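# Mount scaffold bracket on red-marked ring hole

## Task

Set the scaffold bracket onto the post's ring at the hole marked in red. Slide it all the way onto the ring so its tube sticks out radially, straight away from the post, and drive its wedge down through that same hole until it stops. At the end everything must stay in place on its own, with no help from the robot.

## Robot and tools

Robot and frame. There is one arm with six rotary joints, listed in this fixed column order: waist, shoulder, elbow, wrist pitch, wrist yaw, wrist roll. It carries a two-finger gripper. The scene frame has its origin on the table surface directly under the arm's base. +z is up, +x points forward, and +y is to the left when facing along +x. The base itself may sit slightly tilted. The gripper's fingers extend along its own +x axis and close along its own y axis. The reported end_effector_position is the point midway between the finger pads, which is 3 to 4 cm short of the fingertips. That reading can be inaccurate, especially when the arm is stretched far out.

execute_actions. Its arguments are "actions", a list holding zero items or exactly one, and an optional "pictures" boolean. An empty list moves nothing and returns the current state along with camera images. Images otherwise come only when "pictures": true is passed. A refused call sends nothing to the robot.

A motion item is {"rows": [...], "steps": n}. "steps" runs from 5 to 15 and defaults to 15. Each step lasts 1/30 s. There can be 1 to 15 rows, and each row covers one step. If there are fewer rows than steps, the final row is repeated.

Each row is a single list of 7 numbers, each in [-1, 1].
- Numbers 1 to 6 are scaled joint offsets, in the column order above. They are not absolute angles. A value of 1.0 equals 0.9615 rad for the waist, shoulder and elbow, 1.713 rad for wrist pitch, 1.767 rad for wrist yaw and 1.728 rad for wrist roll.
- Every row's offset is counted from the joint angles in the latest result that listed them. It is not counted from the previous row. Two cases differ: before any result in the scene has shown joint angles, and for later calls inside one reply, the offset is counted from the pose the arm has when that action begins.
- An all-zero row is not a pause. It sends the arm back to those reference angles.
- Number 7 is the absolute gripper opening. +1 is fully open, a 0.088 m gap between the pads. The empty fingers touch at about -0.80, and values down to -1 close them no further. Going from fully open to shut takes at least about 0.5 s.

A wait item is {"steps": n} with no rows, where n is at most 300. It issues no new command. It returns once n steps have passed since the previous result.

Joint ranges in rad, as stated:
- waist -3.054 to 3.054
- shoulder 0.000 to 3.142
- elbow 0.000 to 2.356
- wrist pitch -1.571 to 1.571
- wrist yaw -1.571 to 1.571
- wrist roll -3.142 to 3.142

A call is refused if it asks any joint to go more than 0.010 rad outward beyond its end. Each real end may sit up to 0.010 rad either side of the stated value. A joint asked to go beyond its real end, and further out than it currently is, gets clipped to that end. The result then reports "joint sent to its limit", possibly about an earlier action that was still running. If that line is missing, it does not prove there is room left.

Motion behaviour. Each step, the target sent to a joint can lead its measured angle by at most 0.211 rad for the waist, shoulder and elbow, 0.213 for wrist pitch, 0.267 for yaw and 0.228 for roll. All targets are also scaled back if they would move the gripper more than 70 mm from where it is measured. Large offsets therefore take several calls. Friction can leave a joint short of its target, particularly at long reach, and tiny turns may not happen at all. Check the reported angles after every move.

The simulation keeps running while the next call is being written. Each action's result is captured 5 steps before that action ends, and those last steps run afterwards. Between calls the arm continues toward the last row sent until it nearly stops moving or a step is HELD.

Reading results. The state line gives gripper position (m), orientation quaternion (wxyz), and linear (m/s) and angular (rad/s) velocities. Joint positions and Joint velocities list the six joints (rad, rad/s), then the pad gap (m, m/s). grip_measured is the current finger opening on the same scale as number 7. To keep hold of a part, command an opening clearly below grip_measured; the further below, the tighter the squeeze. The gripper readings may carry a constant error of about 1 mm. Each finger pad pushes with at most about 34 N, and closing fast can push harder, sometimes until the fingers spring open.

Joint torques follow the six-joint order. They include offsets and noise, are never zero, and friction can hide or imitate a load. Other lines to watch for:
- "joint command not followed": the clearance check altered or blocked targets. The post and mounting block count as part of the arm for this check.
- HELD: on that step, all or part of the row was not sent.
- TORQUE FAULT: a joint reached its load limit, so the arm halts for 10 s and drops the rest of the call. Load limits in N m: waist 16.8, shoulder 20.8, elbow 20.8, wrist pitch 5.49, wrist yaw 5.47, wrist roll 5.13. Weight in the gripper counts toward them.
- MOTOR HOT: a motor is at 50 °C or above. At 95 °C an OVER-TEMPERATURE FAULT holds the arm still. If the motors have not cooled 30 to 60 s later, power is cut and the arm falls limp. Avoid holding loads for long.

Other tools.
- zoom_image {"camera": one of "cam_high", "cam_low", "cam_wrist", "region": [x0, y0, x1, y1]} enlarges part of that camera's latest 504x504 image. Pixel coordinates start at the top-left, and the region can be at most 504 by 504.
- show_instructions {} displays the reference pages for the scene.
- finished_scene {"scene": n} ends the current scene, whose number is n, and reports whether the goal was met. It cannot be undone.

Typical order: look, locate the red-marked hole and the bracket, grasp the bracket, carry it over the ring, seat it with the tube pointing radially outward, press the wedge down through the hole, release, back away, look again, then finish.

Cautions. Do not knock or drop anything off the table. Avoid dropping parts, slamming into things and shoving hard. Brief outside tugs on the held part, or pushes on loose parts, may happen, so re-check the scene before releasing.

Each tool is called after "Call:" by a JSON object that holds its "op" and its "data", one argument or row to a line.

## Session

Call:
{"op": "show_instructions", "data": {

}}

Call:
{"op": "execute_actions", "data": {
  "actions": []
}}

Reference images for this scene: manual page 1, manual page 2, manual page 3, manual page 4, manual page 5.

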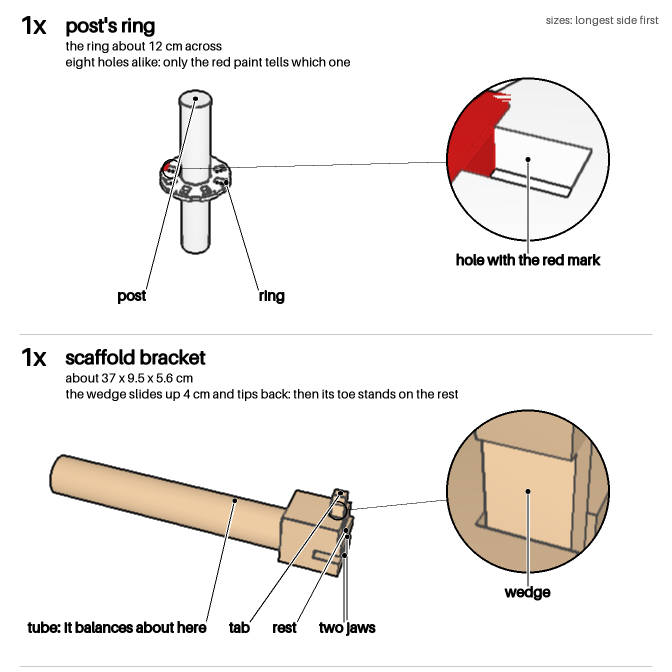

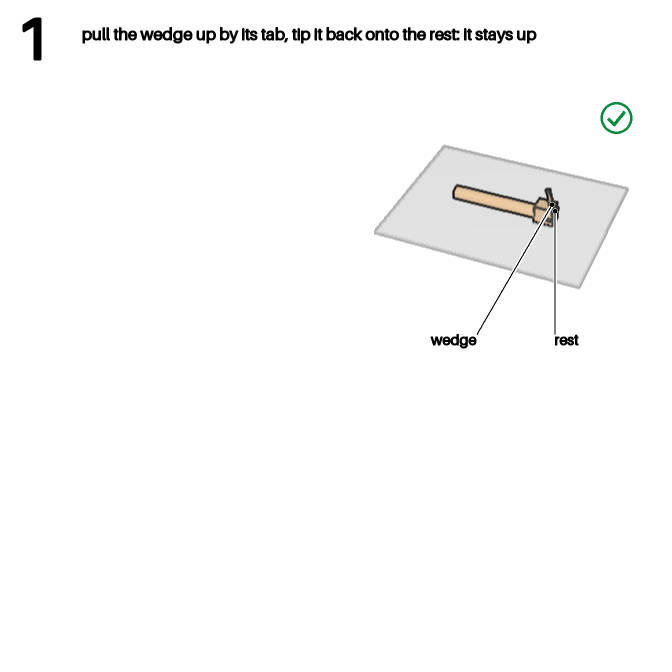

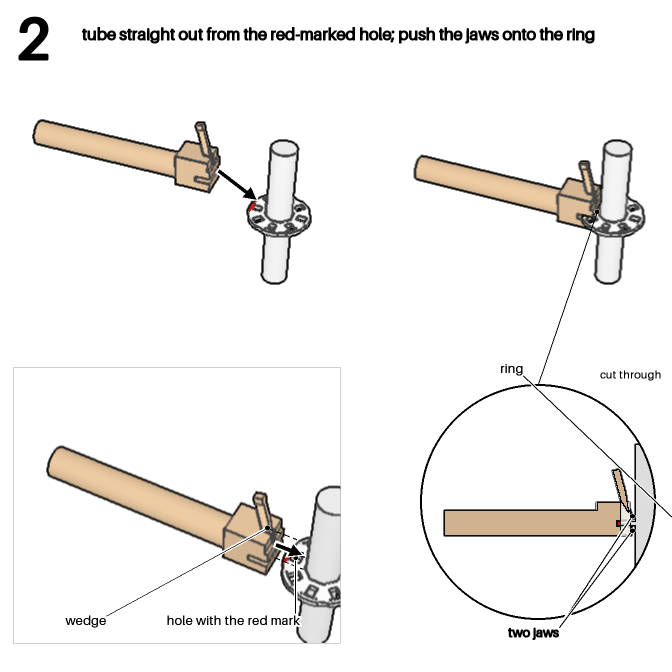

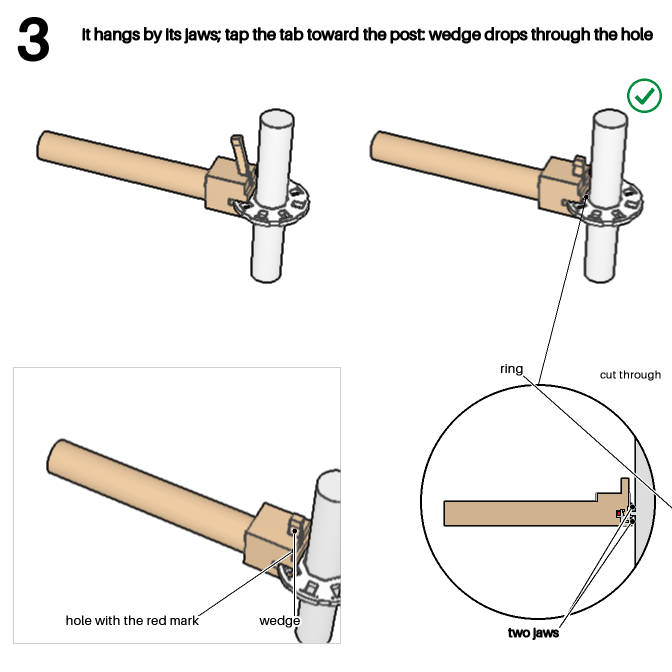

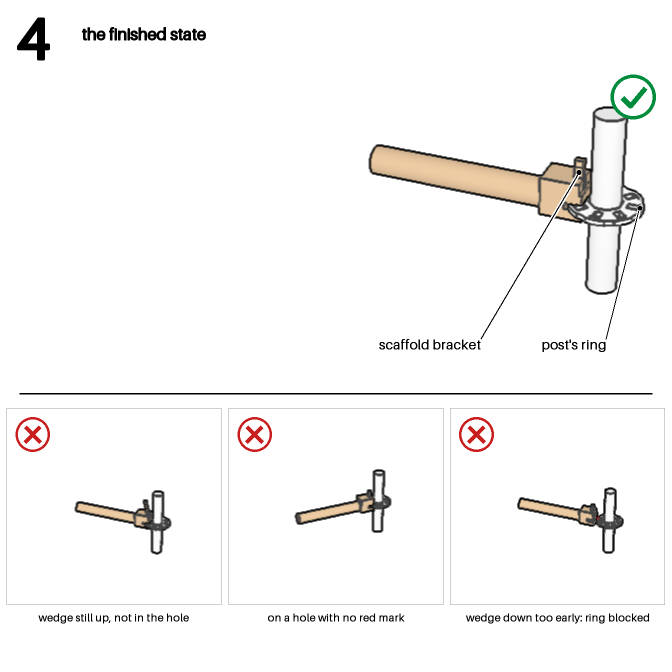

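Scene clock: 0.00 s of 4500.00 s.
end_effector_position=(+0.2255, +0.3181, +0.1917) grip_measured=+0.847 end_effector_quat_wxyz=(+0.197, +0.745, +0.089, -0.631) end_effector_velocity=(-0.003, +0.000, +0.001) end_effector_angular_velocity=(+0.008, +0.021, +0.005)
Joint positions: [ 1.051  2.049  1.875 -1.411  0.215 -2.518  0.081]
Joint velocities: [-0.002 -0.002  0.002 -0.007 -0.022 -0.007 -0.   ]
Joint torques (N m, as the arm reports them, + toward a larger angle): no reading
Heat: hottest elbow 24 °C (+0.0 °C/min).

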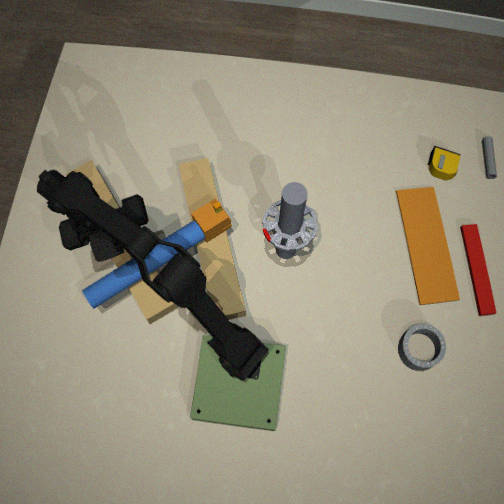

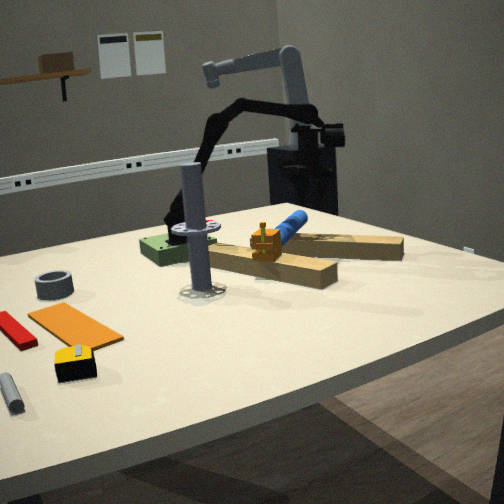

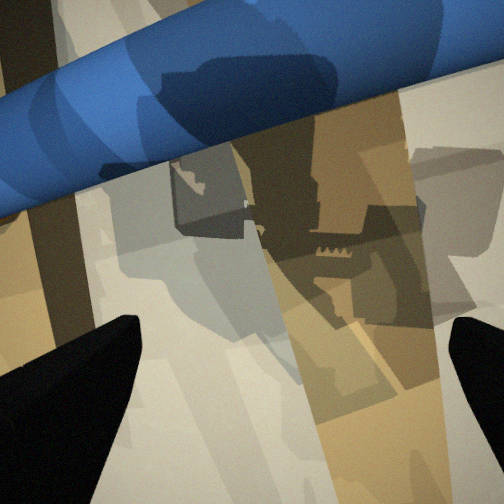

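Call:
{"op": "zoom_image", "data": {
  "camera": "cam_high",
  "region": [60, 140, 340, 340]
}}

Call:
{"op": "zoom_image", "data": {
  "camera": "cam_low",
  "region": [140, 150, 420, 310]
}}

Region (60, 140, 340, 340) of cam_high's 504x504 image, scaled by 1.800, with more detail than that image has; it fills the top 360 rows of this view, and the rest is white.

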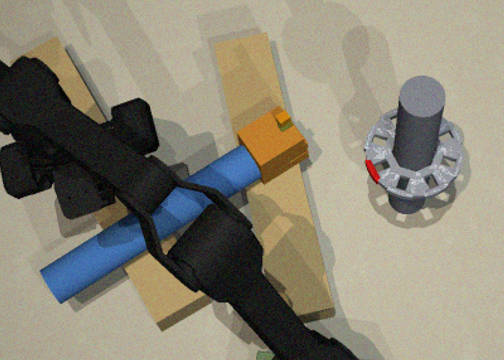

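Region (140, 150, 420, 310) of cam_low's 504x504 image, scaled by 1.800, with more detail than that image has; it fills the top 288 rows of this view, and the rest is white.

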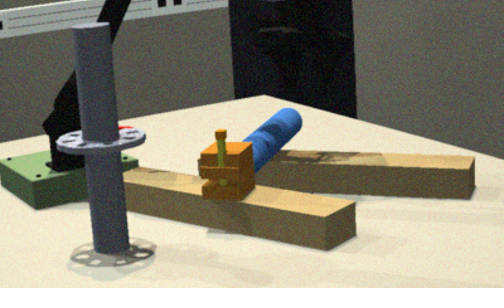

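Call:
{"op": "execute_actions", "data": {
  "actions": [
    {"rows": [[-0.445,-0.337,-0.605,0.165,-0.124,0.536,1.0]], "steps": 15}
  ]
}}

Call:
{"op": "execute_actions", "data": {
  "actions": [
    {"steps": 45}
  ],
  "pictures": true
}}

Scene clock: 2.13 s of 4500.00 s.
end_effector_position=(+0.2708, +0.1857, +0.1726) grip_measured=+1.000 end_effector_quat_wxyz=(-0.244, +0.696, -0.197, -0.645) end_effector_velocity=(-0.181, -0.242, -0.315) end_effector_angular_velocity=(-0.379, +1.130, -2.286)
Joint positions: [ 0.623  1.726  1.382 -1.143  0.014 -1.9    0.088]
Joint velocities: [-0.349 -0.012 -1.17  -0.022 -0.139  1.956  0.   ]
Joint torques (N m, as the arm reports them, + toward a larger angle): [ 2.85 -7.03  4.74  0.99 -0.54  0.06]
Heat: hottest elbow 25 °C (+0.0 °C/min).
Steps of this call (steps 1 to 54: nothing new was sent; steps 55 to 64: the first 10 steps of this action). Readings (joint positions):
55: [1.039 2.017 1.838 -1.357 0.166 -2.468]
56: [1.002 1.972 1.771 -1.286 0.098 -2.397]
58: [0.895 1.875 1.659 -1.214 0.053 -2.277]
62: [0.673 1.740 1.472 -1.146 0.021 -2.032]
64: the state above

Scene clock: 3.63 s of 4500.00 s.
end_effector_position=(+0.2550, +0.1772, +0.1492) grip_measured=+1.000 end_effector_quat_wxyz=(-0.327, +0.635, -0.314, -0.626) end_effector_velocity=(-0.001, -0.003, +0.000) end_effector_angular_velocity=(-0.010, +0.002, +0.005)
Joint positions: [ 0.623  1.732  1.299 -1.13  -0.    -1.594  0.088]
Joint velocities: [-0.002 -0.002 -0.002 -0.007  0.007 -0.007  0.   ]
Joint torques (N m, as the arm reports them, + toward a larger angle): [-0.11 -8.31  3.95  0.6  -0.28  0.07]
Heat: hottest shoulder 25 °C (+0.0 °C/min).
Kept back: nothing.
Steps of this call (steps 1 to 5: the last 5 steps of your previous action; steps 6 to 30: the robot went on to your last target; steps 31 to 45: nothing new was sent). Readings (joint positions):
1: [0.617 1.729 1.349 -1.143 0.010 -1.834]
2: [0.617 1.733 1.324 -1.142 0.006 -1.768]
4: [0.622 1.736 1.301 -1.138 0.001 -1.677]
8: [0.623 1.732 1.299 -1.130 -0.000 -1.613]
45: the state above
The arm was judged still, so your last target was given up. Only a new action makes it travel on or press farther. Fingers that are still opening or closing keep moving.

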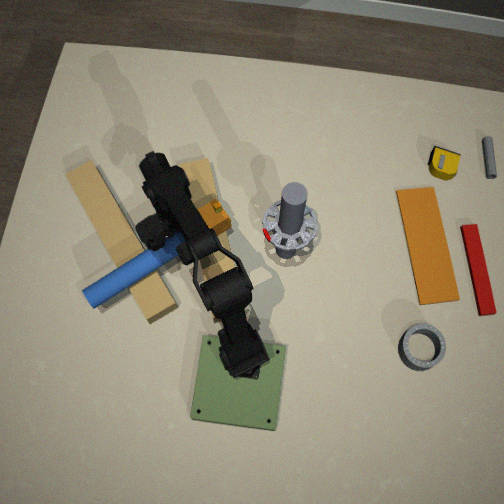

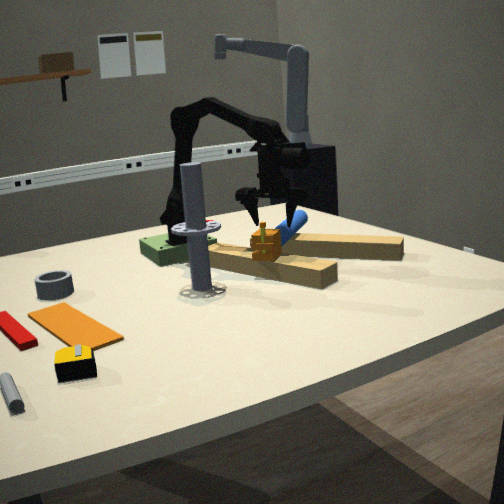

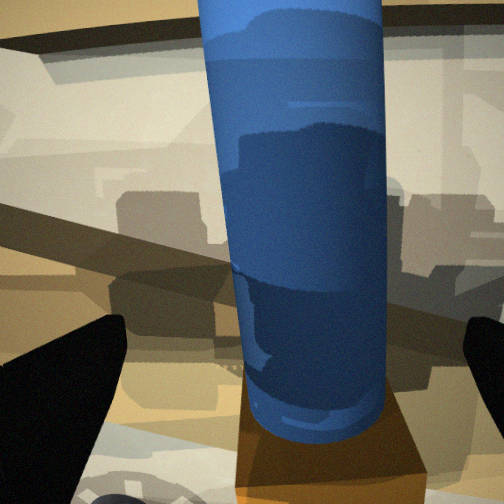

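Call:
{"op": "execute_actions", "data": {
  "actions": [
    {"rows": [[-0.055,0.03,-0.065,0.05,0,-0.03,1.0],[-0.055,0.06,-0.13,0.107,0,-0.03,1.0]], "steps": 15}
  ]
}}

Call:
{"op": "execute_actions", "data": {
  "actions": [
    {"steps": 10}
  ],
  "pictures": true
}}

Scene clock: 4.47 s of 4500.00 s.
end_effector_position=(+0.2651, +0.1646, +0.1030) grip_measured=+1.000 end_effector_quat_wxyz=(-0.326, +0.632, -0.317, -0.627) end_effector_velocity=(+0.026, +0.015, +0.001) end_effector_angular_velocity=(+0.079, -0.115, +0.015)
Joint positions: [ 0.571  1.789  1.177 -0.957 -0.002 -1.642  0.088]
Joint velocities: [-0.007 -0.002 -0.002  0.139 -0.007 -0.022  0.   ]
Joint torques (N m, as the arm reports them, + toward a larger angle): [-0.1  -7.59  4.05  0.72 -0.07 -0.06]
Heat: hottest shoulder 25 °C (+0.0 °C/min).
Steps of this call (steps 1 to 15: nothing new was sent; steps 16 to 25: the first 10 steps of this action). Readings (joint positions):
16: [0.620 1.733 1.291 -1.114 -0.003 -1.604]
17: [0.610 1.734 1.270 -1.069 -0.003 -1.617]
19: [0.586 1.751 1.230 -0.999 -0.003 -1.630]
23: [0.571 1.788 1.180 -0.966 -0.002 -1.641]
25: the state above

Scene clock: 4.80 s of 4500.00 s.
end_effector_position=(+0.2665, +0.1654, +0.1030) grip_measured=+1.000 end_effector_quat_wxyz=(-0.328, +0.634, -0.315, -0.626) end_effector_velocity=(+0.000, +0.001, +0.000) end_effector_angular_velocity=(+0.022, +0.005, +0.001)
Joint positions: [ 0.571  1.789  1.177 -0.949 -0.002 -1.644  0.088]
Joint velocities: [-0.007 -0.002 -0.002  0.007 -0.022 -0.007  0.   ]
Joint torques (N m, as the arm reports them, + toward a larger angle): [-0.2  -7.66  4.    0.66 -0.07 -0.07]
Heat: hottest shoulder 25 °C (+0.0 °C/min).
Kept back: nothing.
Steps of this call (steps 1 to 5: the last 5 steps of your previous action; steps 6 to 10: the robot went on to your last target). Readings (joint positions):
1: [0.571 1.789 1.177 -0.953 -0.002 -1.643]
2: [0.571 1.789 1.177 -0.951 -0.002 -1.643]
4: [0.571 1.789 1.177 -0.950 -0.002 -1.643]
8: [0.571 1.790 1.177 -0.949 -0.002 -1.644]
10: the state above

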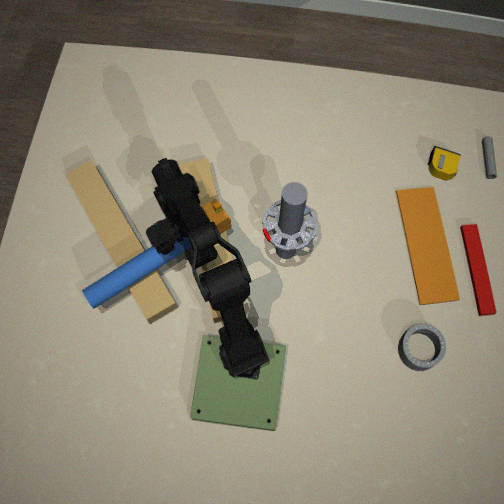

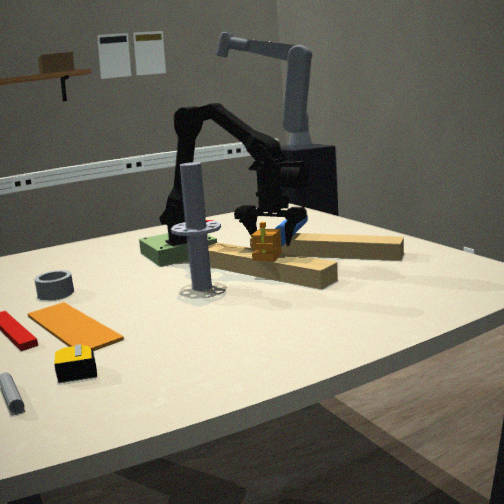

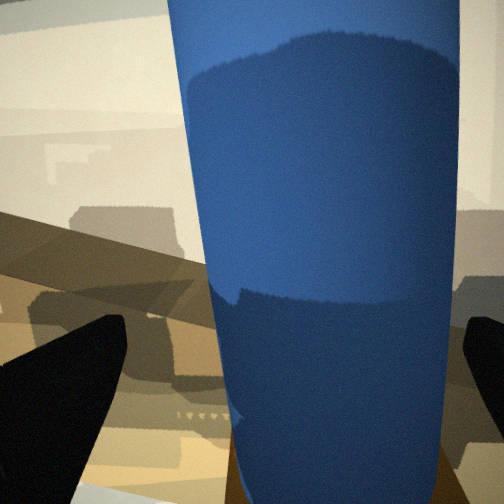

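Call:
{"op": "execute_actions", "data": {
  "actions": [
    {"rows": [[0,0.035,0.03,0,0,0,1.0],[0,0.035,0.03,0,0,0,1.0],[0,0.035,0.03,0,0,0,1.0],[0,0.035,0.03,0,0,0,0.5],[0,0.035,0.03,0,0,0,0.0],[0,0.035,0.03,0,0,0,-0.9]], "steps": 15}
  ]
}}

Call:
{"op": "execute_actions", "data": {
  "actions": [
    {"steps": 12}
  ],
  "pictures": true
}}

Scene clock: 5.37 s of 4500.00 s.
end_effector_position=(+0.2713, +0.1684, +0.1008) grip_measured=+0.275 end_effector_quat_wxyz=(-0.328, +0.634, -0.315, -0.626) end_effector_velocity=(-0.002, -0.001, +0.001) end_effector_angular_velocity=(-0.008, +0.027, +0.005)
Joint positions: [ 0.571  1.814  1.199 -0.948 -0.002 -1.643  0.052]
Joint velocities: [-0.002  0.012  0.022 -0.037 -0.007 -0.007  0.018]
Joint torques (N m, as the arm reports them, + toward a larger angle): [-0.03 -6.93  4.68  0.36 -0.16 -0.01]
Heat: hottest shoulder 25 °C (+11.2 °C/min).
Steps of this call (steps 1 to 7: the robot went on to your last target; steps 8 to 17: the first 10 steps of this action). Readings (joint positions):
8: [0.571 1.792 1.180 -0.949 -0.002 -1.644]
9: [0.571 1.797 1.185 -0.949 -0.002 -1.644]
11: [0.571 1.807 1.193 -0.949 -0.002 -1.644]
15: [0.571 1.813 1.197 -0.949 -0.002 -1.644]
17: the state above

Scene clock: 5.77 s of 4500.00 s.
end_effector_position=(+0.2714, +0.1685, +0.1007) grip_measured=+0.276 end_effector_quat_wxyz=(-0.328, +0.634, -0.315, -0.626) end_effector_velocity=(-0.002, -0.001, +0.000) end_effector_angular_velocity=(+0.002, +0.010, +0.005)
Joint positions: [ 0.571  1.815  1.199 -0.948 -0.002 -1.643  0.053]
Joint velocities: [-0.002 -0.002 -0.002 -0.007 -0.007 -0.007 -0.   ]
Joint torques (N m, as the arm reports them, + toward a larger angle): [-0.11 -6.74  4.89  0.38 -0.14 -0.02]
Heat: hottest shoulder 25 °C (+10.4 °C/min).
Kept back: nothing.
Steps of this call (steps 1 to 5: the last 5 steps of your previous action; steps 6 to 12: the robot went on to your last target). Readings (joint positions):
1: [0.571 1.815 1.199 -0.948 -0.002 -1.643]
2: [0.571 1.815 1.199 -0.948 -0.002 -1.643]
4: [0.571 1.815 1.199 -0.948 -0.002 -1.643]
8: [0.571 1.815 1.199 -0.948 -0.002 -1.643]
12: the state above

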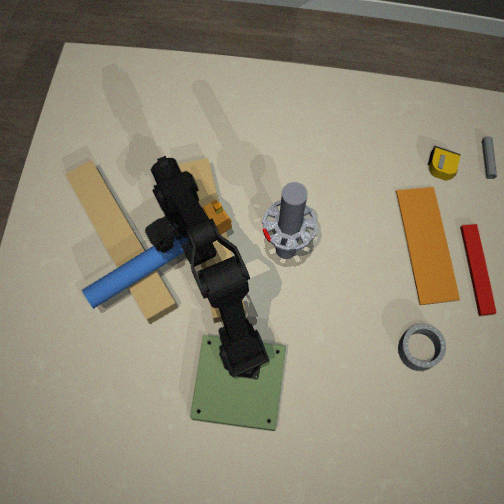

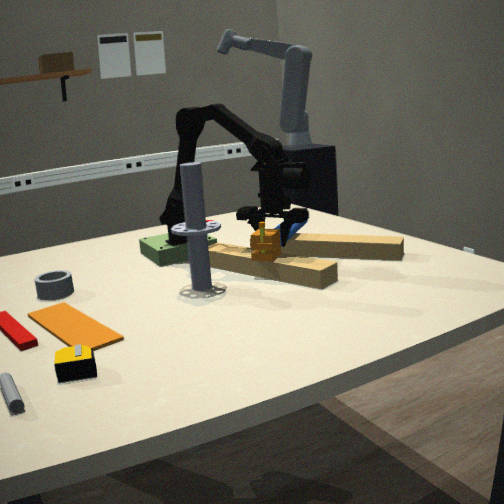

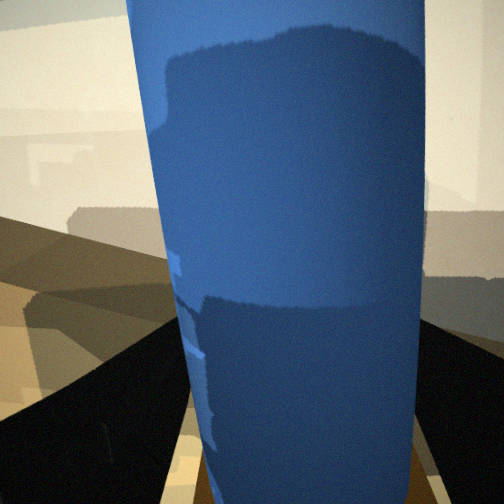

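Call:
{"op": "zoom_image", "data": {
  "camera": "cam_high",
  "region": [220, 150, 360, 290]
}}

Region (220, 150, 360, 290) of cam_high's 504x504 image, scaled by 3.600, with more detail than that image has.

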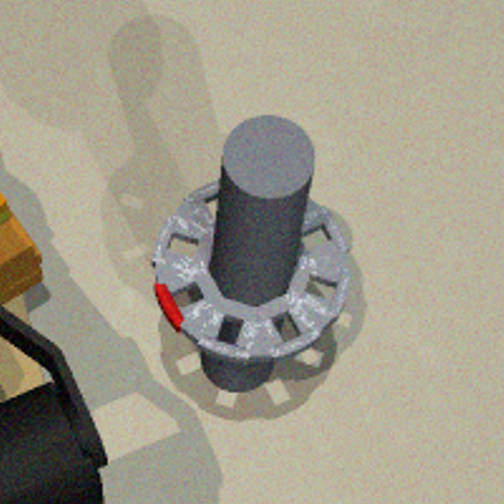

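Call:
{"op": "execute_actions", "data": {
  "actions": [
    {"rows": [[0,-0.03,0.11,-0.08,0,0,-0.9],[0,-0.066,0.228,-0.165,0,0,-0.9]], "steps": 15}
  ]
}}

Call:
{"op": "execute_actions", "data": {
  "actions": [
    {"rows": [[0.09,-0.22,-0.215,-0.003,0,0.075,-0.9],[0.18,-0.44,-0.43,-0.006,0,0.15,-0.9]], "steps": 15}
  ]
}}

Call:
{"op": "execute_actions", "data": {
  "actions": [
    {"steps": 30}
  ],
  "pictures": true
}}

Scene clock: 7.97 s of 4500.00 s.
end_effector_position=(+0.2719, +0.1681, +0.1685) grip_measured=+0.256 end_effector_quat_wxyz=(-0.326, +0.635, -0.317, -0.625) end_effector_velocity=(-0.039, -0.022, +0.005) end_effector_angular_velocity=(-0.095, +0.168, +0.009)
Joint positions: [ 0.571  1.759  1.408 -1.215  0.003 -1.643  0.052]
Joint velocities: [ 0.002 -0.012  0.007 -0.212 -0.007 -0.007 -0.   ]
Joint torques (N m, as the arm reports them, + toward a larger angle): [-0.12 -8.55  5.23  0.13 -0.35 -0.01]
Heat: hottest shoulder 26 °C (+15.1 °C/min).
Steps of this call (steps 1 to 15: the robot went on to your last target; steps 16 to 56: nothing new was sent; steps 57 to 66: the first 10 steps of this action). Readings (joint positions):
57: [0.571 1.815 1.214 -0.969 -0.001 -1.644]
58: [0.571 1.816 1.251 -1.031 -0.000 -1.644]
60: [0.571 1.808 1.318 -1.145 0.001 -1.646]
64: [0.571 1.764 1.400 -1.196 0.003 -1.643]
66: the state above

Scene clock: 8.47 s of 4500.00 s.
end_effector_position=(+0.1532, +0.1368, +0.1605) grip_measured=+0.237 end_effector_quat_wxyz=(-0.329, +0.617, -0.357, -0.619) end_effector_velocity=(+0.018, -0.012, -0.002) end_effector_angular_velocity=(+0.123, -0.289, -0.195)
Joint positions: [ 0.747  1.373  0.997 -1.247  0.005 -1.397  0.051]
Joint velocities: [-0.032 -0.237 -0.183  0.242  0.095  0.168  0.   ]
Joint torques (N m, as the arm reports them, + toward a larger angle): [-0.32 -6.15  5.69  0.97 -0.33  0.06]
Heat: hottest shoulder 26 °C (+14.2 °C/min).
Steps of this call (steps 1 to 5: the last 5 steps of your previous action; steps 6 to 15: the first 10 steps of this action, its rows measured from where the robot was after step 5). Readings (joint positions):
5: [0.571 1.762 1.407 -1.226 0.003 -1.643]
6: [0.577 1.733 1.376 -1.202 0.008 -1.619]
7: [0.597 1.692 1.322 -1.185 0.019 -1.555]
9: [0.669 1.587 1.212 -1.228 0.011 -1.467]
13: [0.748 1.401 1.023 -1.256 -0.003 -1.411]
15: the state above

Scene clock: 9.47 s of 4500.00 s.
end_effector_position=(+0.1538, +0.1365, +0.1616) grip_measured=+0.236 end_effector_quat_wxyz=(-0.340, +0.618, -0.355, -0.614) end_effector_velocity=(-0.003, -0.005, -0.000) end_effector_angular_velocity=(-0.020, +0.012, +0.005)
Joint positions: [ 0.745  1.355  0.989 -1.235  0.007 -1.386  0.051]
Joint velocities: [-0.002 -0.002 -0.002 -0.022  0.007 -0.007 -0.   ]
Joint torques (N m, as the arm reports them, + toward a larger angle): [-0.15 -6.36  4.92  0.33 -0.31  0.04]
Heat: hottest shoulder 26 °C (+12.7 °C/min).
Kept back: nothing.
Steps of this call (steps 1 to 5: the last 5 steps of your previous action; steps 6 to 30: the robot went on to your last target). Readings (joint positions):
1: [0.746 1.368 0.994 -1.239 0.007 -1.393]
2: [0.745 1.364 0.993 -1.235 0.007 -1.390]
4: [0.745 1.359 0.993 -1.235 0.007 -1.388]
8: [0.745 1.355 0.990 -1.235 0.007 -1.387]
30: the state above
The arm was judged still, so your last target was given up. Only a new action makes it travel on or press farther. Fingers that are still opening or closing keep moving.

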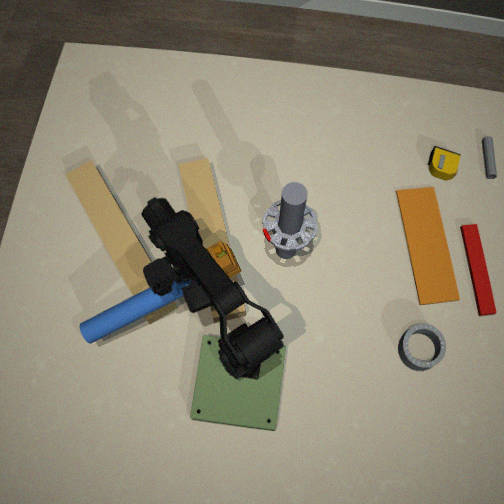

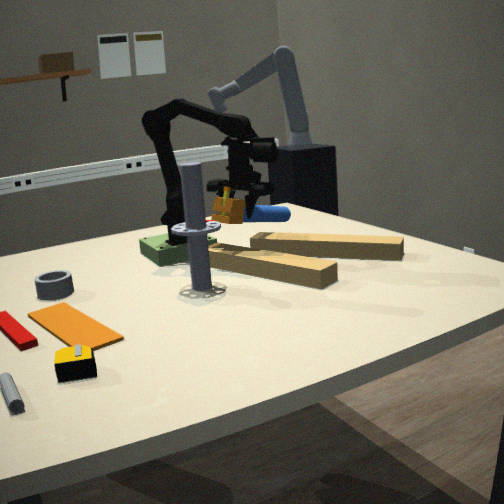

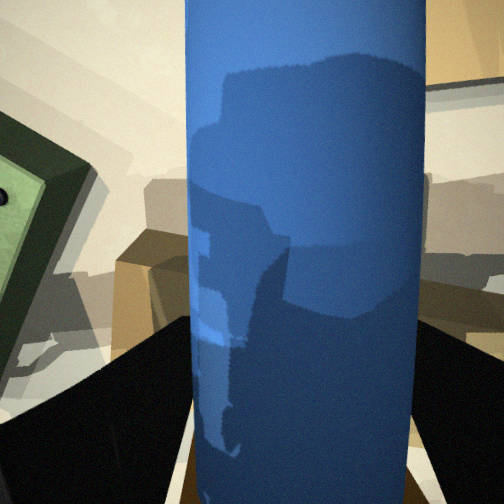

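Call:
{"op": "zoom_image", "data": {
  "camera": "cam_low",
  "region": [150, 140, 310, 260]
}}

Call:
{"op": "zoom_image", "data": {
  "camera": "cam_high",
  "region": [70, 170, 330, 350]
}}

Region (150, 140, 310, 260) of cam_low's 504x504 image, scaled by 3.150, with more detail than that image has; it fills the top 378 rows of this view, and the rest is white.

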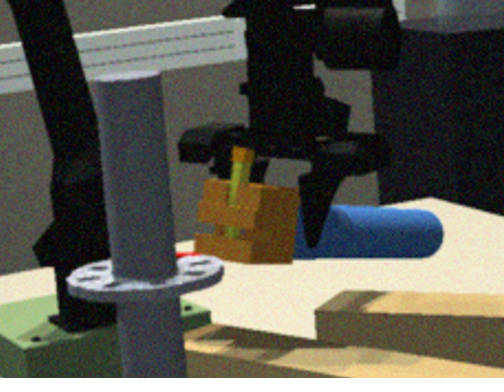

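Region (70, 170, 330, 350) of cam_high's 504x504 image, scaled by 1.938, with more detail than that image has; it fills the top 349 rows of this view, and the rest is white.

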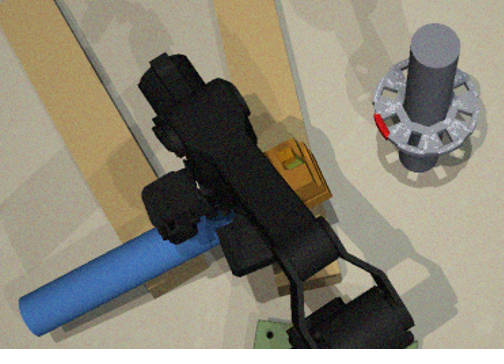

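Call:
{"op": "execute_actions", "data": {
  "actions": [
    {"rows": [[0,-0.03,0.022,0,0,0,-0.9]], "steps": 15}
  ]
}}

Call:
{"op": "execute_actions", "data": {
  "actions": [
    {"steps": 8}
  ],
  "pictures": true
}}

Call:
{"op": "zoom_image", "data": {
  "camera": "cam_low",
  "region": [150, 140, 310, 260]
}}

Scene clock: 10.40 s of 4500.00 s.
end_effector_position=(+0.1540, +0.1362, +0.1643) grip_measured=+0.236 end_effector_quat_wxyz=(-0.345, +0.620, -0.350, -0.612) end_effector_velocity=(+0.001, +0.000, -0.000) end_effector_angular_velocity=(-0.001, -0.010, +0.024)
Joint positions: [ 0.745  1.341  0.989 -1.235  0.009 -1.386  0.051]
Joint velocities: [ 0.002 -0.002 -0.002  0.007  0.007 -0.022  0.   ]
Joint torques (N m, as the arm reports them, + toward a larger angle): [-0.05 -6.2   6.47  0.45 -0.22 -0.01]
Heat: hottest shoulder 26 °C (+11.5 °C/min).
Steps of this call (steps 1 to 18: nothing new was sent; steps 19 to 28: the first 10 steps of this action). Readings (joint positions):
19: [0.745 1.353 0.989 -1.235 0.007 -1.386]
20: [0.745 1.351 0.989 -1.235 0.007 -1.386]
22: [0.745 1.345 0.989 -1.235 0.008 -1.386]
26: [0.745 1.341 0.989 -1.235 0.008 -1.386]
28: the state above

Scene clock: 10.67 s of 4500.00 s.
end_effector_position=(+0.1540, +0.1362, +0.1643) grip_measured=+0.236 end_effector_quat_wxyz=(-0.345, +0.620, -0.350, -0.612) end_effector_velocity=(-0.004, -0.003, -0.000) end_effector_angular_velocity=(-0.009, +0.021, -0.010)
Joint positions: [ 0.745  1.341  0.989 -1.235  0.009 -1.386  0.051]
Joint velocities: [-0.002 -0.002 -0.002 -0.022 -0.007  0.007 -0.   ]
Joint torques (N m, as the arm reports them, + toward a larger angle): [-0.11 -6.12  6.43  0.45 -0.2  -0.03]
Heat: hottest shoulder 26 °C (+11.2 °C/min).
Kept back: nothing.
Steps of this call (steps 1 to 5: the last 5 steps of your previous action; steps 6 to 8: the robot went on to your last target). Readings (joint positions):
1: [0.745 1.341 0.989 -1.235 0.009 -1.386]
2: [0.745 1.341 0.989 -1.235 0.009 -1.386]
4: [0.745 1.341 0.989 -1.235 0.009 -1.386]
8: the state above

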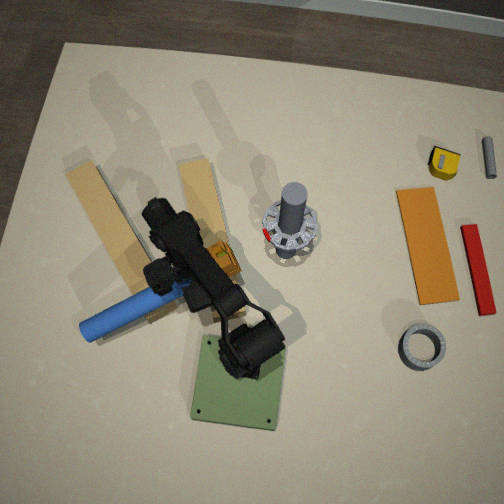

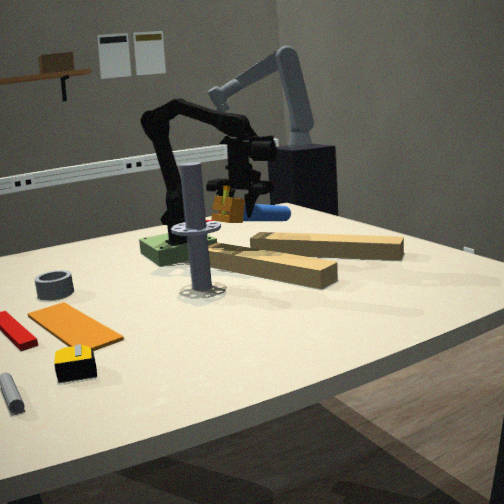

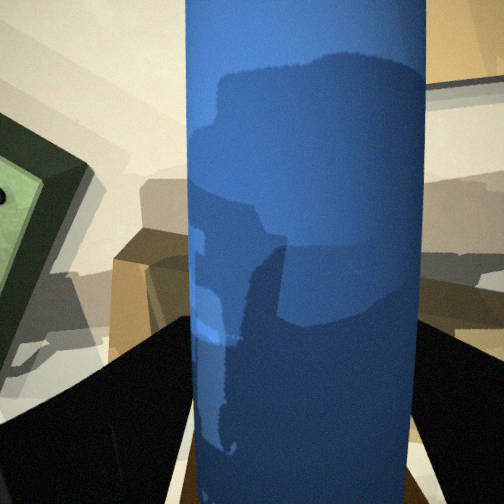

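Region (150, 140, 310, 260) of cam_low's 504x504 image, scaled by 3.150, with more detail than that image has; it fills the top 378 rows of this view, and the rest is white.

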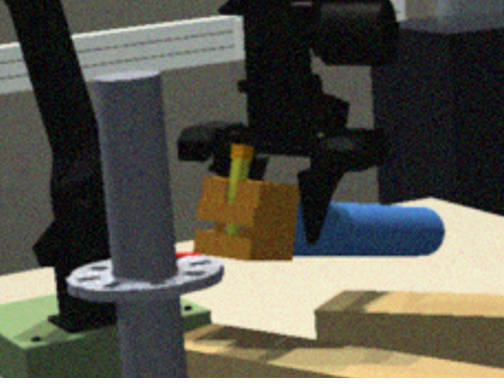

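Call:
{"op": "execute_actions", "data": {
  "actions": [
    {"rows": [[0,-0.008,0.04,0,0,0,-0.9]], "steps": 15}
  ]
}}

Call:
{"op": "execute_actions", "data": {
  "actions": [
    {"steps": 8}
  ],
  "pictures": true
}}

Call:
{"op": "zoom_image", "data": {
  "camera": "cam_low",
  "region": [150, 140, 310, 260]
}}

Scene clock: 11.23 s of 4500.00 s.
end_effector_position=(+0.1572, +0.1388, +0.1687) grip_measured=+0.236 end_effector_quat_wxyz=(-0.350, +0.622, -0.345, -0.609) end_effector_velocity=(-0.001, +0.000, -0.001) end_effector_angular_velocity=(+0.007, +0.003, +0.005)
Joint positions: [ 0.745  1.341  1.006 -1.235  0.011 -1.386  0.051]
Joint velocities: [-0.002 -0.002 -0.007  0.007 -0.007 -0.007 -0.   ]
Joint torques (N m, as the arm reports them, + toward a larger angle): [-0.1  -5.33  6.47  0.5  -0.22 -0.01]
Heat: hottest shoulder 26 °C (+10.7 °C/min).
Steps of this call (steps 1 to 7: the robot went on to your last target; steps 8 to 17: the first 10 steps of this action). Readings (joint positions):
8: [0.745 1.341 0.991 -1.235 0.009 -1.386]
9: [0.745 1.341 0.994 -1.235 0.010 -1.386]
11: [0.745 1.341 1.001 -1.235 0.010 -1.386]
15: [0.745 1.341 1.006 -1.235 0.011 -1.386]
17: the state above

Scene clock: 11.50 s of 4500.00 s.
end_effector_position=(+0.1572, +0.1388, +0.1687) grip_measured=+0.236 end_effector_quat_wxyz=(-0.350, +0.622, -0.345, -0.609) end_effector_velocity=(-0.001, +0.000, -0.001) end_effector_angular_velocity=(+0.007, +0.003, -0.010)
Joint positions: [ 0.745  1.341  1.006 -1.235  0.011 -1.386  0.051]
Joint velocities: [-0.002 -0.002 -0.007  0.007 -0.007  0.007 -0.   ]
Joint torques (N m, as the arm reports them, + toward a larger angle): [-0.03 -5.34  6.54  0.53 -0.21 -0.02]
Heat: hottest shoulder 26 °C (+10.4 °C/min).
Kept back: nothing.
Steps of this call (steps 1 to 5: the last 5 steps of your previous action; steps 6 to 8: the robot went on to your last target). Readings (joint positions):
1: [0.745 1.341 1.006 -1.235 0.011 -1.386]
2: [0.745 1.341 1.006 -1.235 0.011 -1.386]
4: [0.745 1.341 1.006 -1.235 0.011 -1.386]
8: the state above

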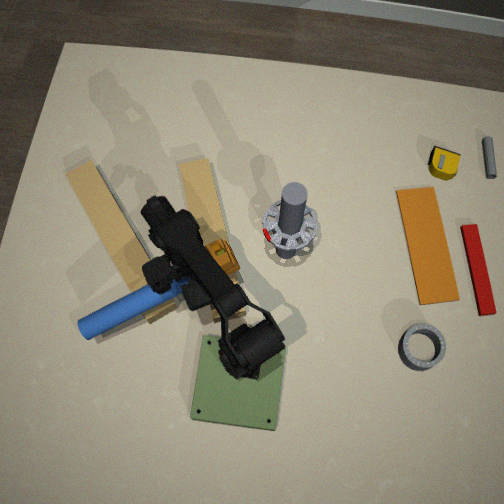

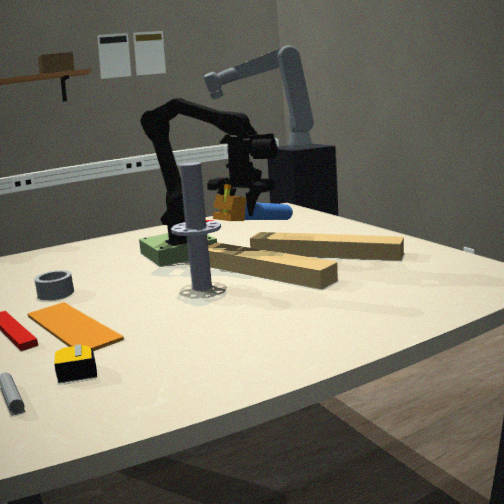

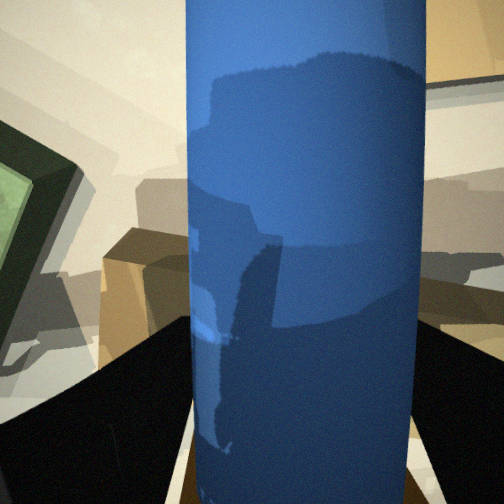

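Region (150, 140, 310, 260) of cam_low's 504x504 image, scaled by 3.150, with more detail than that image has; it fills the top 378 rows of this view, and the rest is white.

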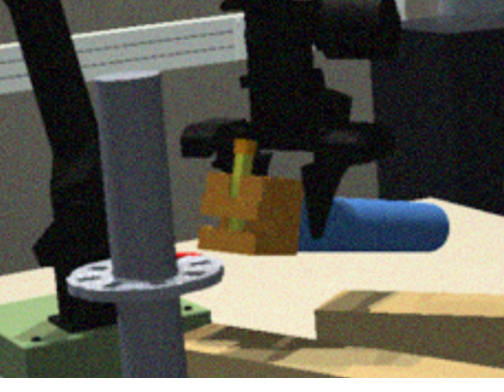

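Call:
{"op": "execute_actions", "data": {
  "actions": [
    {"rows": [[-0.02,0.05,0.045,0,0,-0.017,-0.9],[-0.04,0.1,0.09,0,0,-0.034,-0.9],[-0.06,0.15,0.135,0,0,-0.05,-0.9],[-0.08,0.2,0.18,0,0,-0.067,-0.9],[-0.1,0.25,0.225,0,-0.006,-0.084,-0.9],[-0.12,0.3,0.27,0,-0.006,-0.1,-0.9],[-0.14,0.35,0.315,0.005,-0.006,-0.117,-0.9],[-0.16,0.39,0.36,0.005,-0.006,-0.134,-0.9],[-0.18,0.42,0.40,0.005,-0.006,-0.148,-0.9],[-0.185,0.435,0.425,0.005,-0.006,-0.152,-0.9]], "steps": 15}
  ]
}}

Call:
{"op": "execute_actions", "data": {
  "actions": [
    {"steps": 12}
  ]
}}

Scene clock: 13.13 s of 4500.00 s.
end_effector_position=(+0.2439, +0.1622, +0.1631) grip_measured=+0.236 end_effector_quat_wxyz=(-0.316, +0.627, -0.334, -0.629) end_effector_velocity=(+0.344, +0.051, -0.017) end_effector_angular_velocity=(+0.127, -0.142, +0.039)
Joint positions: [ 0.607  1.694  1.312 -1.224  0.008 -1.597  0.051]
Joint velocities: [-0.51   1.033  1.087  0.139 -0.007 -0.549 -0.   ]
Joint torques (N m, as the arm reports them, + toward a larger angle): [-0.09 -9.09  5.92 -0.07 -0.43 -0.11]
Heat: hottest elbow 27 °C (+13.7 °C/min).
Steps of this call (steps 1 to 15: the robot went on to your last target; steps 16 to 39: nothing new was sent; steps 40 to 49: the first 10 steps of this action). Readings (joint positions):
40: [0.744 1.348 1.010 -1.237 0.011 -1.390]
41: [0.738 1.366 1.023 -1.243 0.011 -1.405]
43: [0.714 1.434 1.073 -1.247 0.011 -1.447]
47: [0.644 1.615 1.231 -1.232 0.009 -1.548]
49: the state above

Scene clock: 13.53 s of 4500.00 s.
end_effector_position=(+0.2684, +0.1634, +0.1633) grip_measured=+0.235 end_effector_quat_wxyz=(-0.317, +0.630, -0.327, -0.628) end_effector_velocity=(-0.006, -0.005, -0.001) end_effector_angular_velocity=(-0.015, +0.039, -0.000)
Joint positions: [ 0.566  1.764  1.394 -1.224  0.007 -1.646  0.051]
Joint velocities: [-0.007  0.007  0.002 -0.037 -0.007 -0.007 -0.   ]
Joint torques (N m, as the arm reports them, + toward a larger angle): [ 0.05 -8.45  6.43  0.22 -0.45 -0.07]
Heat: hottest elbow 27 °C (+13.3 °C/min).
Kept back: nothing.
Steps of this call (steps 1 to 5: the last 5 steps of your previous action; steps 6 to 12: the robot went on to your last target). Readings (joint positions):
1: [0.591 1.722 1.342 -1.218 0.008 -1.612]
2: [0.580 1.740 1.362 -1.214 0.008 -1.620]
4: [0.568 1.757 1.382 -1.217 0.007 -1.633]
8: [0.566 1.762 1.391 -1.224 0.007 -1.644]
12: the state above

Call:
{"op": "execute_actions", "data": {
  "actions": [
    {"rows": [[0,0.01,-0.04,0.03,0,0,-0.9],[0,0.02,-0.08,0.06,0,0,-0.9],[0,0.03,-0.12,0.09,0,0,-0.9],[0,0.04,-0.15,0.115,0,0,-0.9],[0,0.047,-0.18,0.14,0,0,-0.9],[0,0.053,-0.205,0.16,0,0,-0.9]], "steps": 15}
  ]
}}

Call:
{"op": "execute_actions", "data": {
  "actions": [
    {"steps": 12}
  ],
  "pictures": true
}}

Scene clock: 14.03 s of 4500.00 s.
end_effector_position=(+0.2697, +0.1649, +0.1031) grip_measured=+0.234 end_effector_quat_wxyz=(-0.323, +0.630, -0.325, -0.628) end_effector_velocity=(-0.009, -0.004, -0.003) end_effector_angular_velocity=(-0.012, -0.050, +0.044)
Joint positions: [ 0.566  1.817  1.212 -0.98   0.001 -1.642  0.05 ]
Joint velocities: [ 0.022 -0.061 -0.09   0.066  0.037 -0.022 -0.   ]
Joint torques (N m, as the arm reports them, + toward a larger angle): [-0.12 -7.7   3.69  1.27  0.05 -0.13]
Heat: hottest elbow 27 °C (+12.8 °C/min).
Steps of this call (steps 1 to 5: the robot went on to your last target; steps 6 to 15: the first 10 steps of this action). Readings (joint positions):
6: [0.566 1.766 1.389 -1.218 0.007 -1.646]
7: [0.566 1.767 1.375 -1.195 0.007 -1.646]
9: [0.566 1.773 1.328 -1.115 0.007 -1.646]
13: [0.565 1.810 1.228 -0.991 -0.001 -1.642]
15: the state above

Scene clock: 14.43 s of 4500.00 s.
end_effector_position=(+0.2713, +0.1657, +0.1030) grip_measured=+0.234 end_effector_quat_wxyz=(-0.324, +0.634, -0.319, -0.626) end_effector_velocity=(-0.004, +0.002, +0.000) end_effector_angular_velocity=(+0.015, +0.018, +0.010)
Joint positions: [ 0.566  1.812  1.206 -0.965  0.003 -1.648  0.05 ]
Joint velocities: [ 0.002 -0.002 -0.002 -0.007 -0.022 -0.007 -0.   ]
Joint torques (N m, as the arm reports them, + toward a larger angle): [-0.06 -7.52  3.36  1.51  0.06  0.06]
Heat: hottest elbow 27 °C (+12.5 °C/min).
Kept back: nothing.
Steps of this call (steps 1 to 5: the last 5 steps of your previous action; steps 6 to 12: the robot went on to your last target). Readings (joint positions):
1: [0.566 1.815 1.210 -0.977 0.002 -1.644]
2: [0.566 1.814 1.209 -0.973 0.003 -1.647]
4: [0.566 1.813 1.208 -0.969 0.003 -1.648]
8: [0.566 1.813 1.206 -0.966 0.003 -1.648]
12: the state above

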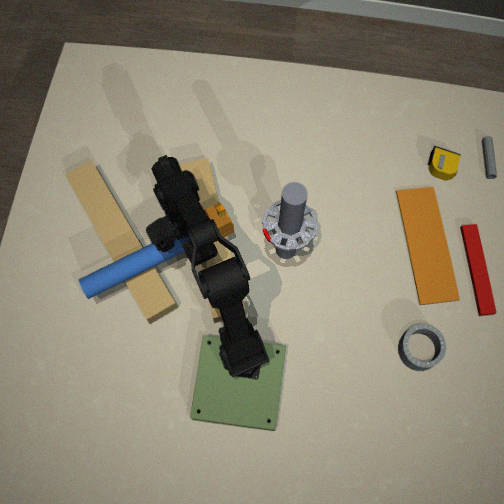

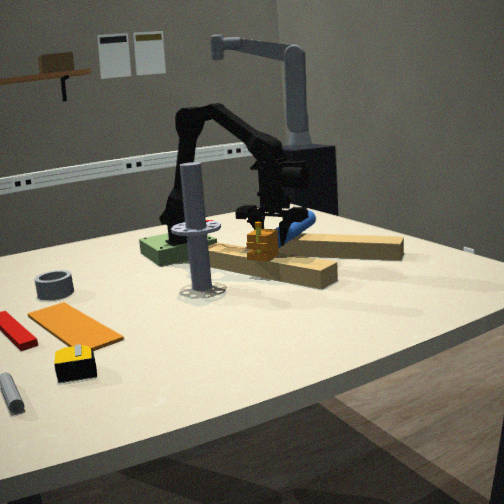

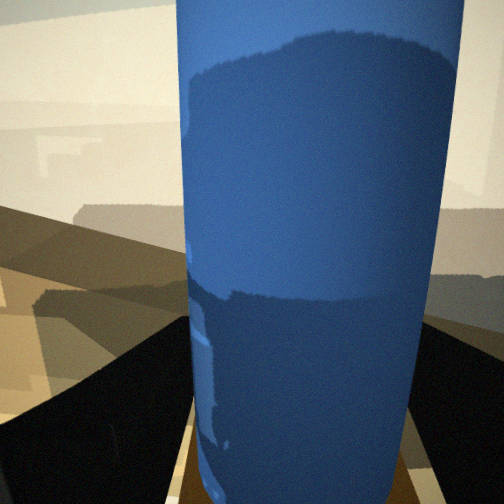

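Call:
{"op": "execute_actions", "data": {
  "actions": [
    {"rows": [[0,0,0,0,0,0,0.8]], "steps": 15}
  ]
}}

Call:
{"op": "execute_actions", "data": {
  "actions": [
    {"rows": [[0.04,0,0,0.01,0,0.022,0.8],[0.088,0,0,0.012,0,0.048,0.8]], "steps": 15}
  ],
  "pictures": true
}}

Scene clock: 15.07 s of 4500.00 s.
end_effector_position=(+0.2714, +0.1658, +0.1031) grip_measured=+0.282 end_effector_quat_wxyz=(-0.325, +0.634, -0.318, -0.626) end_effector_velocity=(-0.002, -0.001, +0.002) end_effector_angular_velocity=(+0.005, +0.006, +0.005)
Joint positions: [ 0.566  1.812  1.206 -0.964  0.003 -1.648  0.053]
Joint velocities: [-0.002 -0.007 -0.002 -0.007 -0.007 -0.007  0.11 ]
Joint torques (N m, as the arm reports them, + toward a larger angle): [-0.09 -7.75  4.33  0.47 -0.14 -0.02]
Heat: hottest shoulder 27 °C (+11.9 °C/min).
Steps of this call (steps 1 to 9: the robot went on to your last target; steps 10 to 19: the first 10 steps of this action). Readings (joint positions):
10: [0.566 1.812 1.206 -0.964 0.003 -1.648]
11: [0.566 1.812 1.206 -0.964 0.003 -1.648]
13: [0.566 1.812 1.206 -0.964 0.003 -1.648]
17: [0.566 1.812 1.206 -0.964 0.003 -1.648]
19: the state above

Scene clock: 15.57 s of 4500.00 s.
end_effector_position=(+0.2593, +0.1905, +0.1031) grip_measured=+0.800 end_effector_quat_wxyz=(-0.328, +0.638, -0.311, -0.624) end_effector_velocity=(+0.003, +0.003, -0.001) end_effector_angular_velocity=(+0.017, -0.009, -0.024)
Joint positions: [ 0.652  1.812  1.206 -0.947  0.003 -1.57   0.078]
Joint velocities: [-0.002  0.002 -0.002  0.022 -0.007  0.022  0.   ]
Joint torques (N m, as the arm reports them, + toward a larger angle): [-0.22 -7.84  4.28  0.68 -0.17  0.06]
Heat: hottest shoulder 27 °C (+11.6 °C/min).
Steps of this call (steps 1 to 5: the last 5 steps of your previous action; steps 6 to 15: the first 10 steps of this action, its rows measured from where the robot was after step 5). Readings (joint positions):
5: [0.566 1.812 1.206 -0.964 0.003 -1.648]
6: [0.568 1.812 1.206 -0.964 0.003 -1.641]
7: [0.578 1.812 1.206 -0.961 0.004 -1.621]
9: [0.616 1.812 1.206 -0.950 0.005 -1.593]
13: [0.652 1.812 1.206 -0.949 0.003 -1.573]
15: the state above

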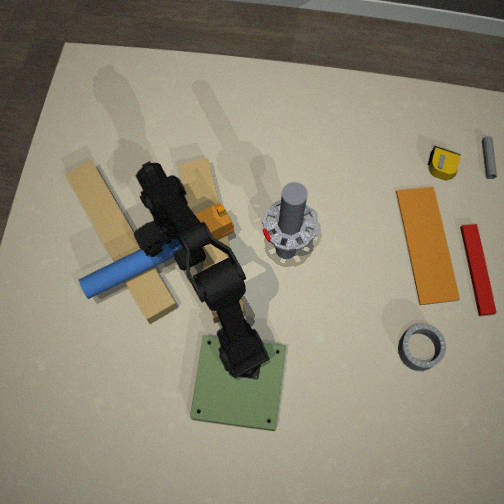

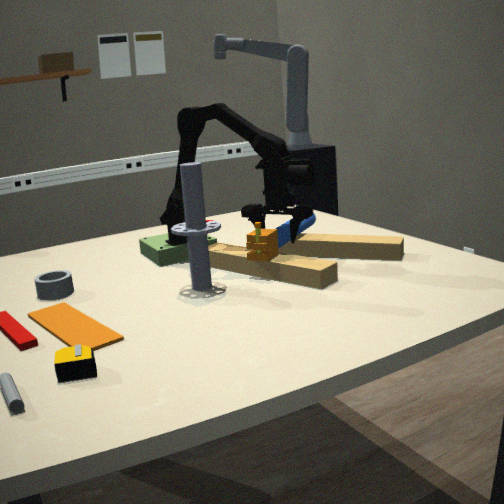

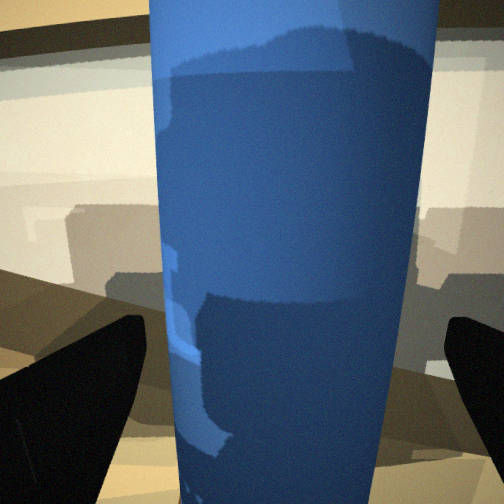

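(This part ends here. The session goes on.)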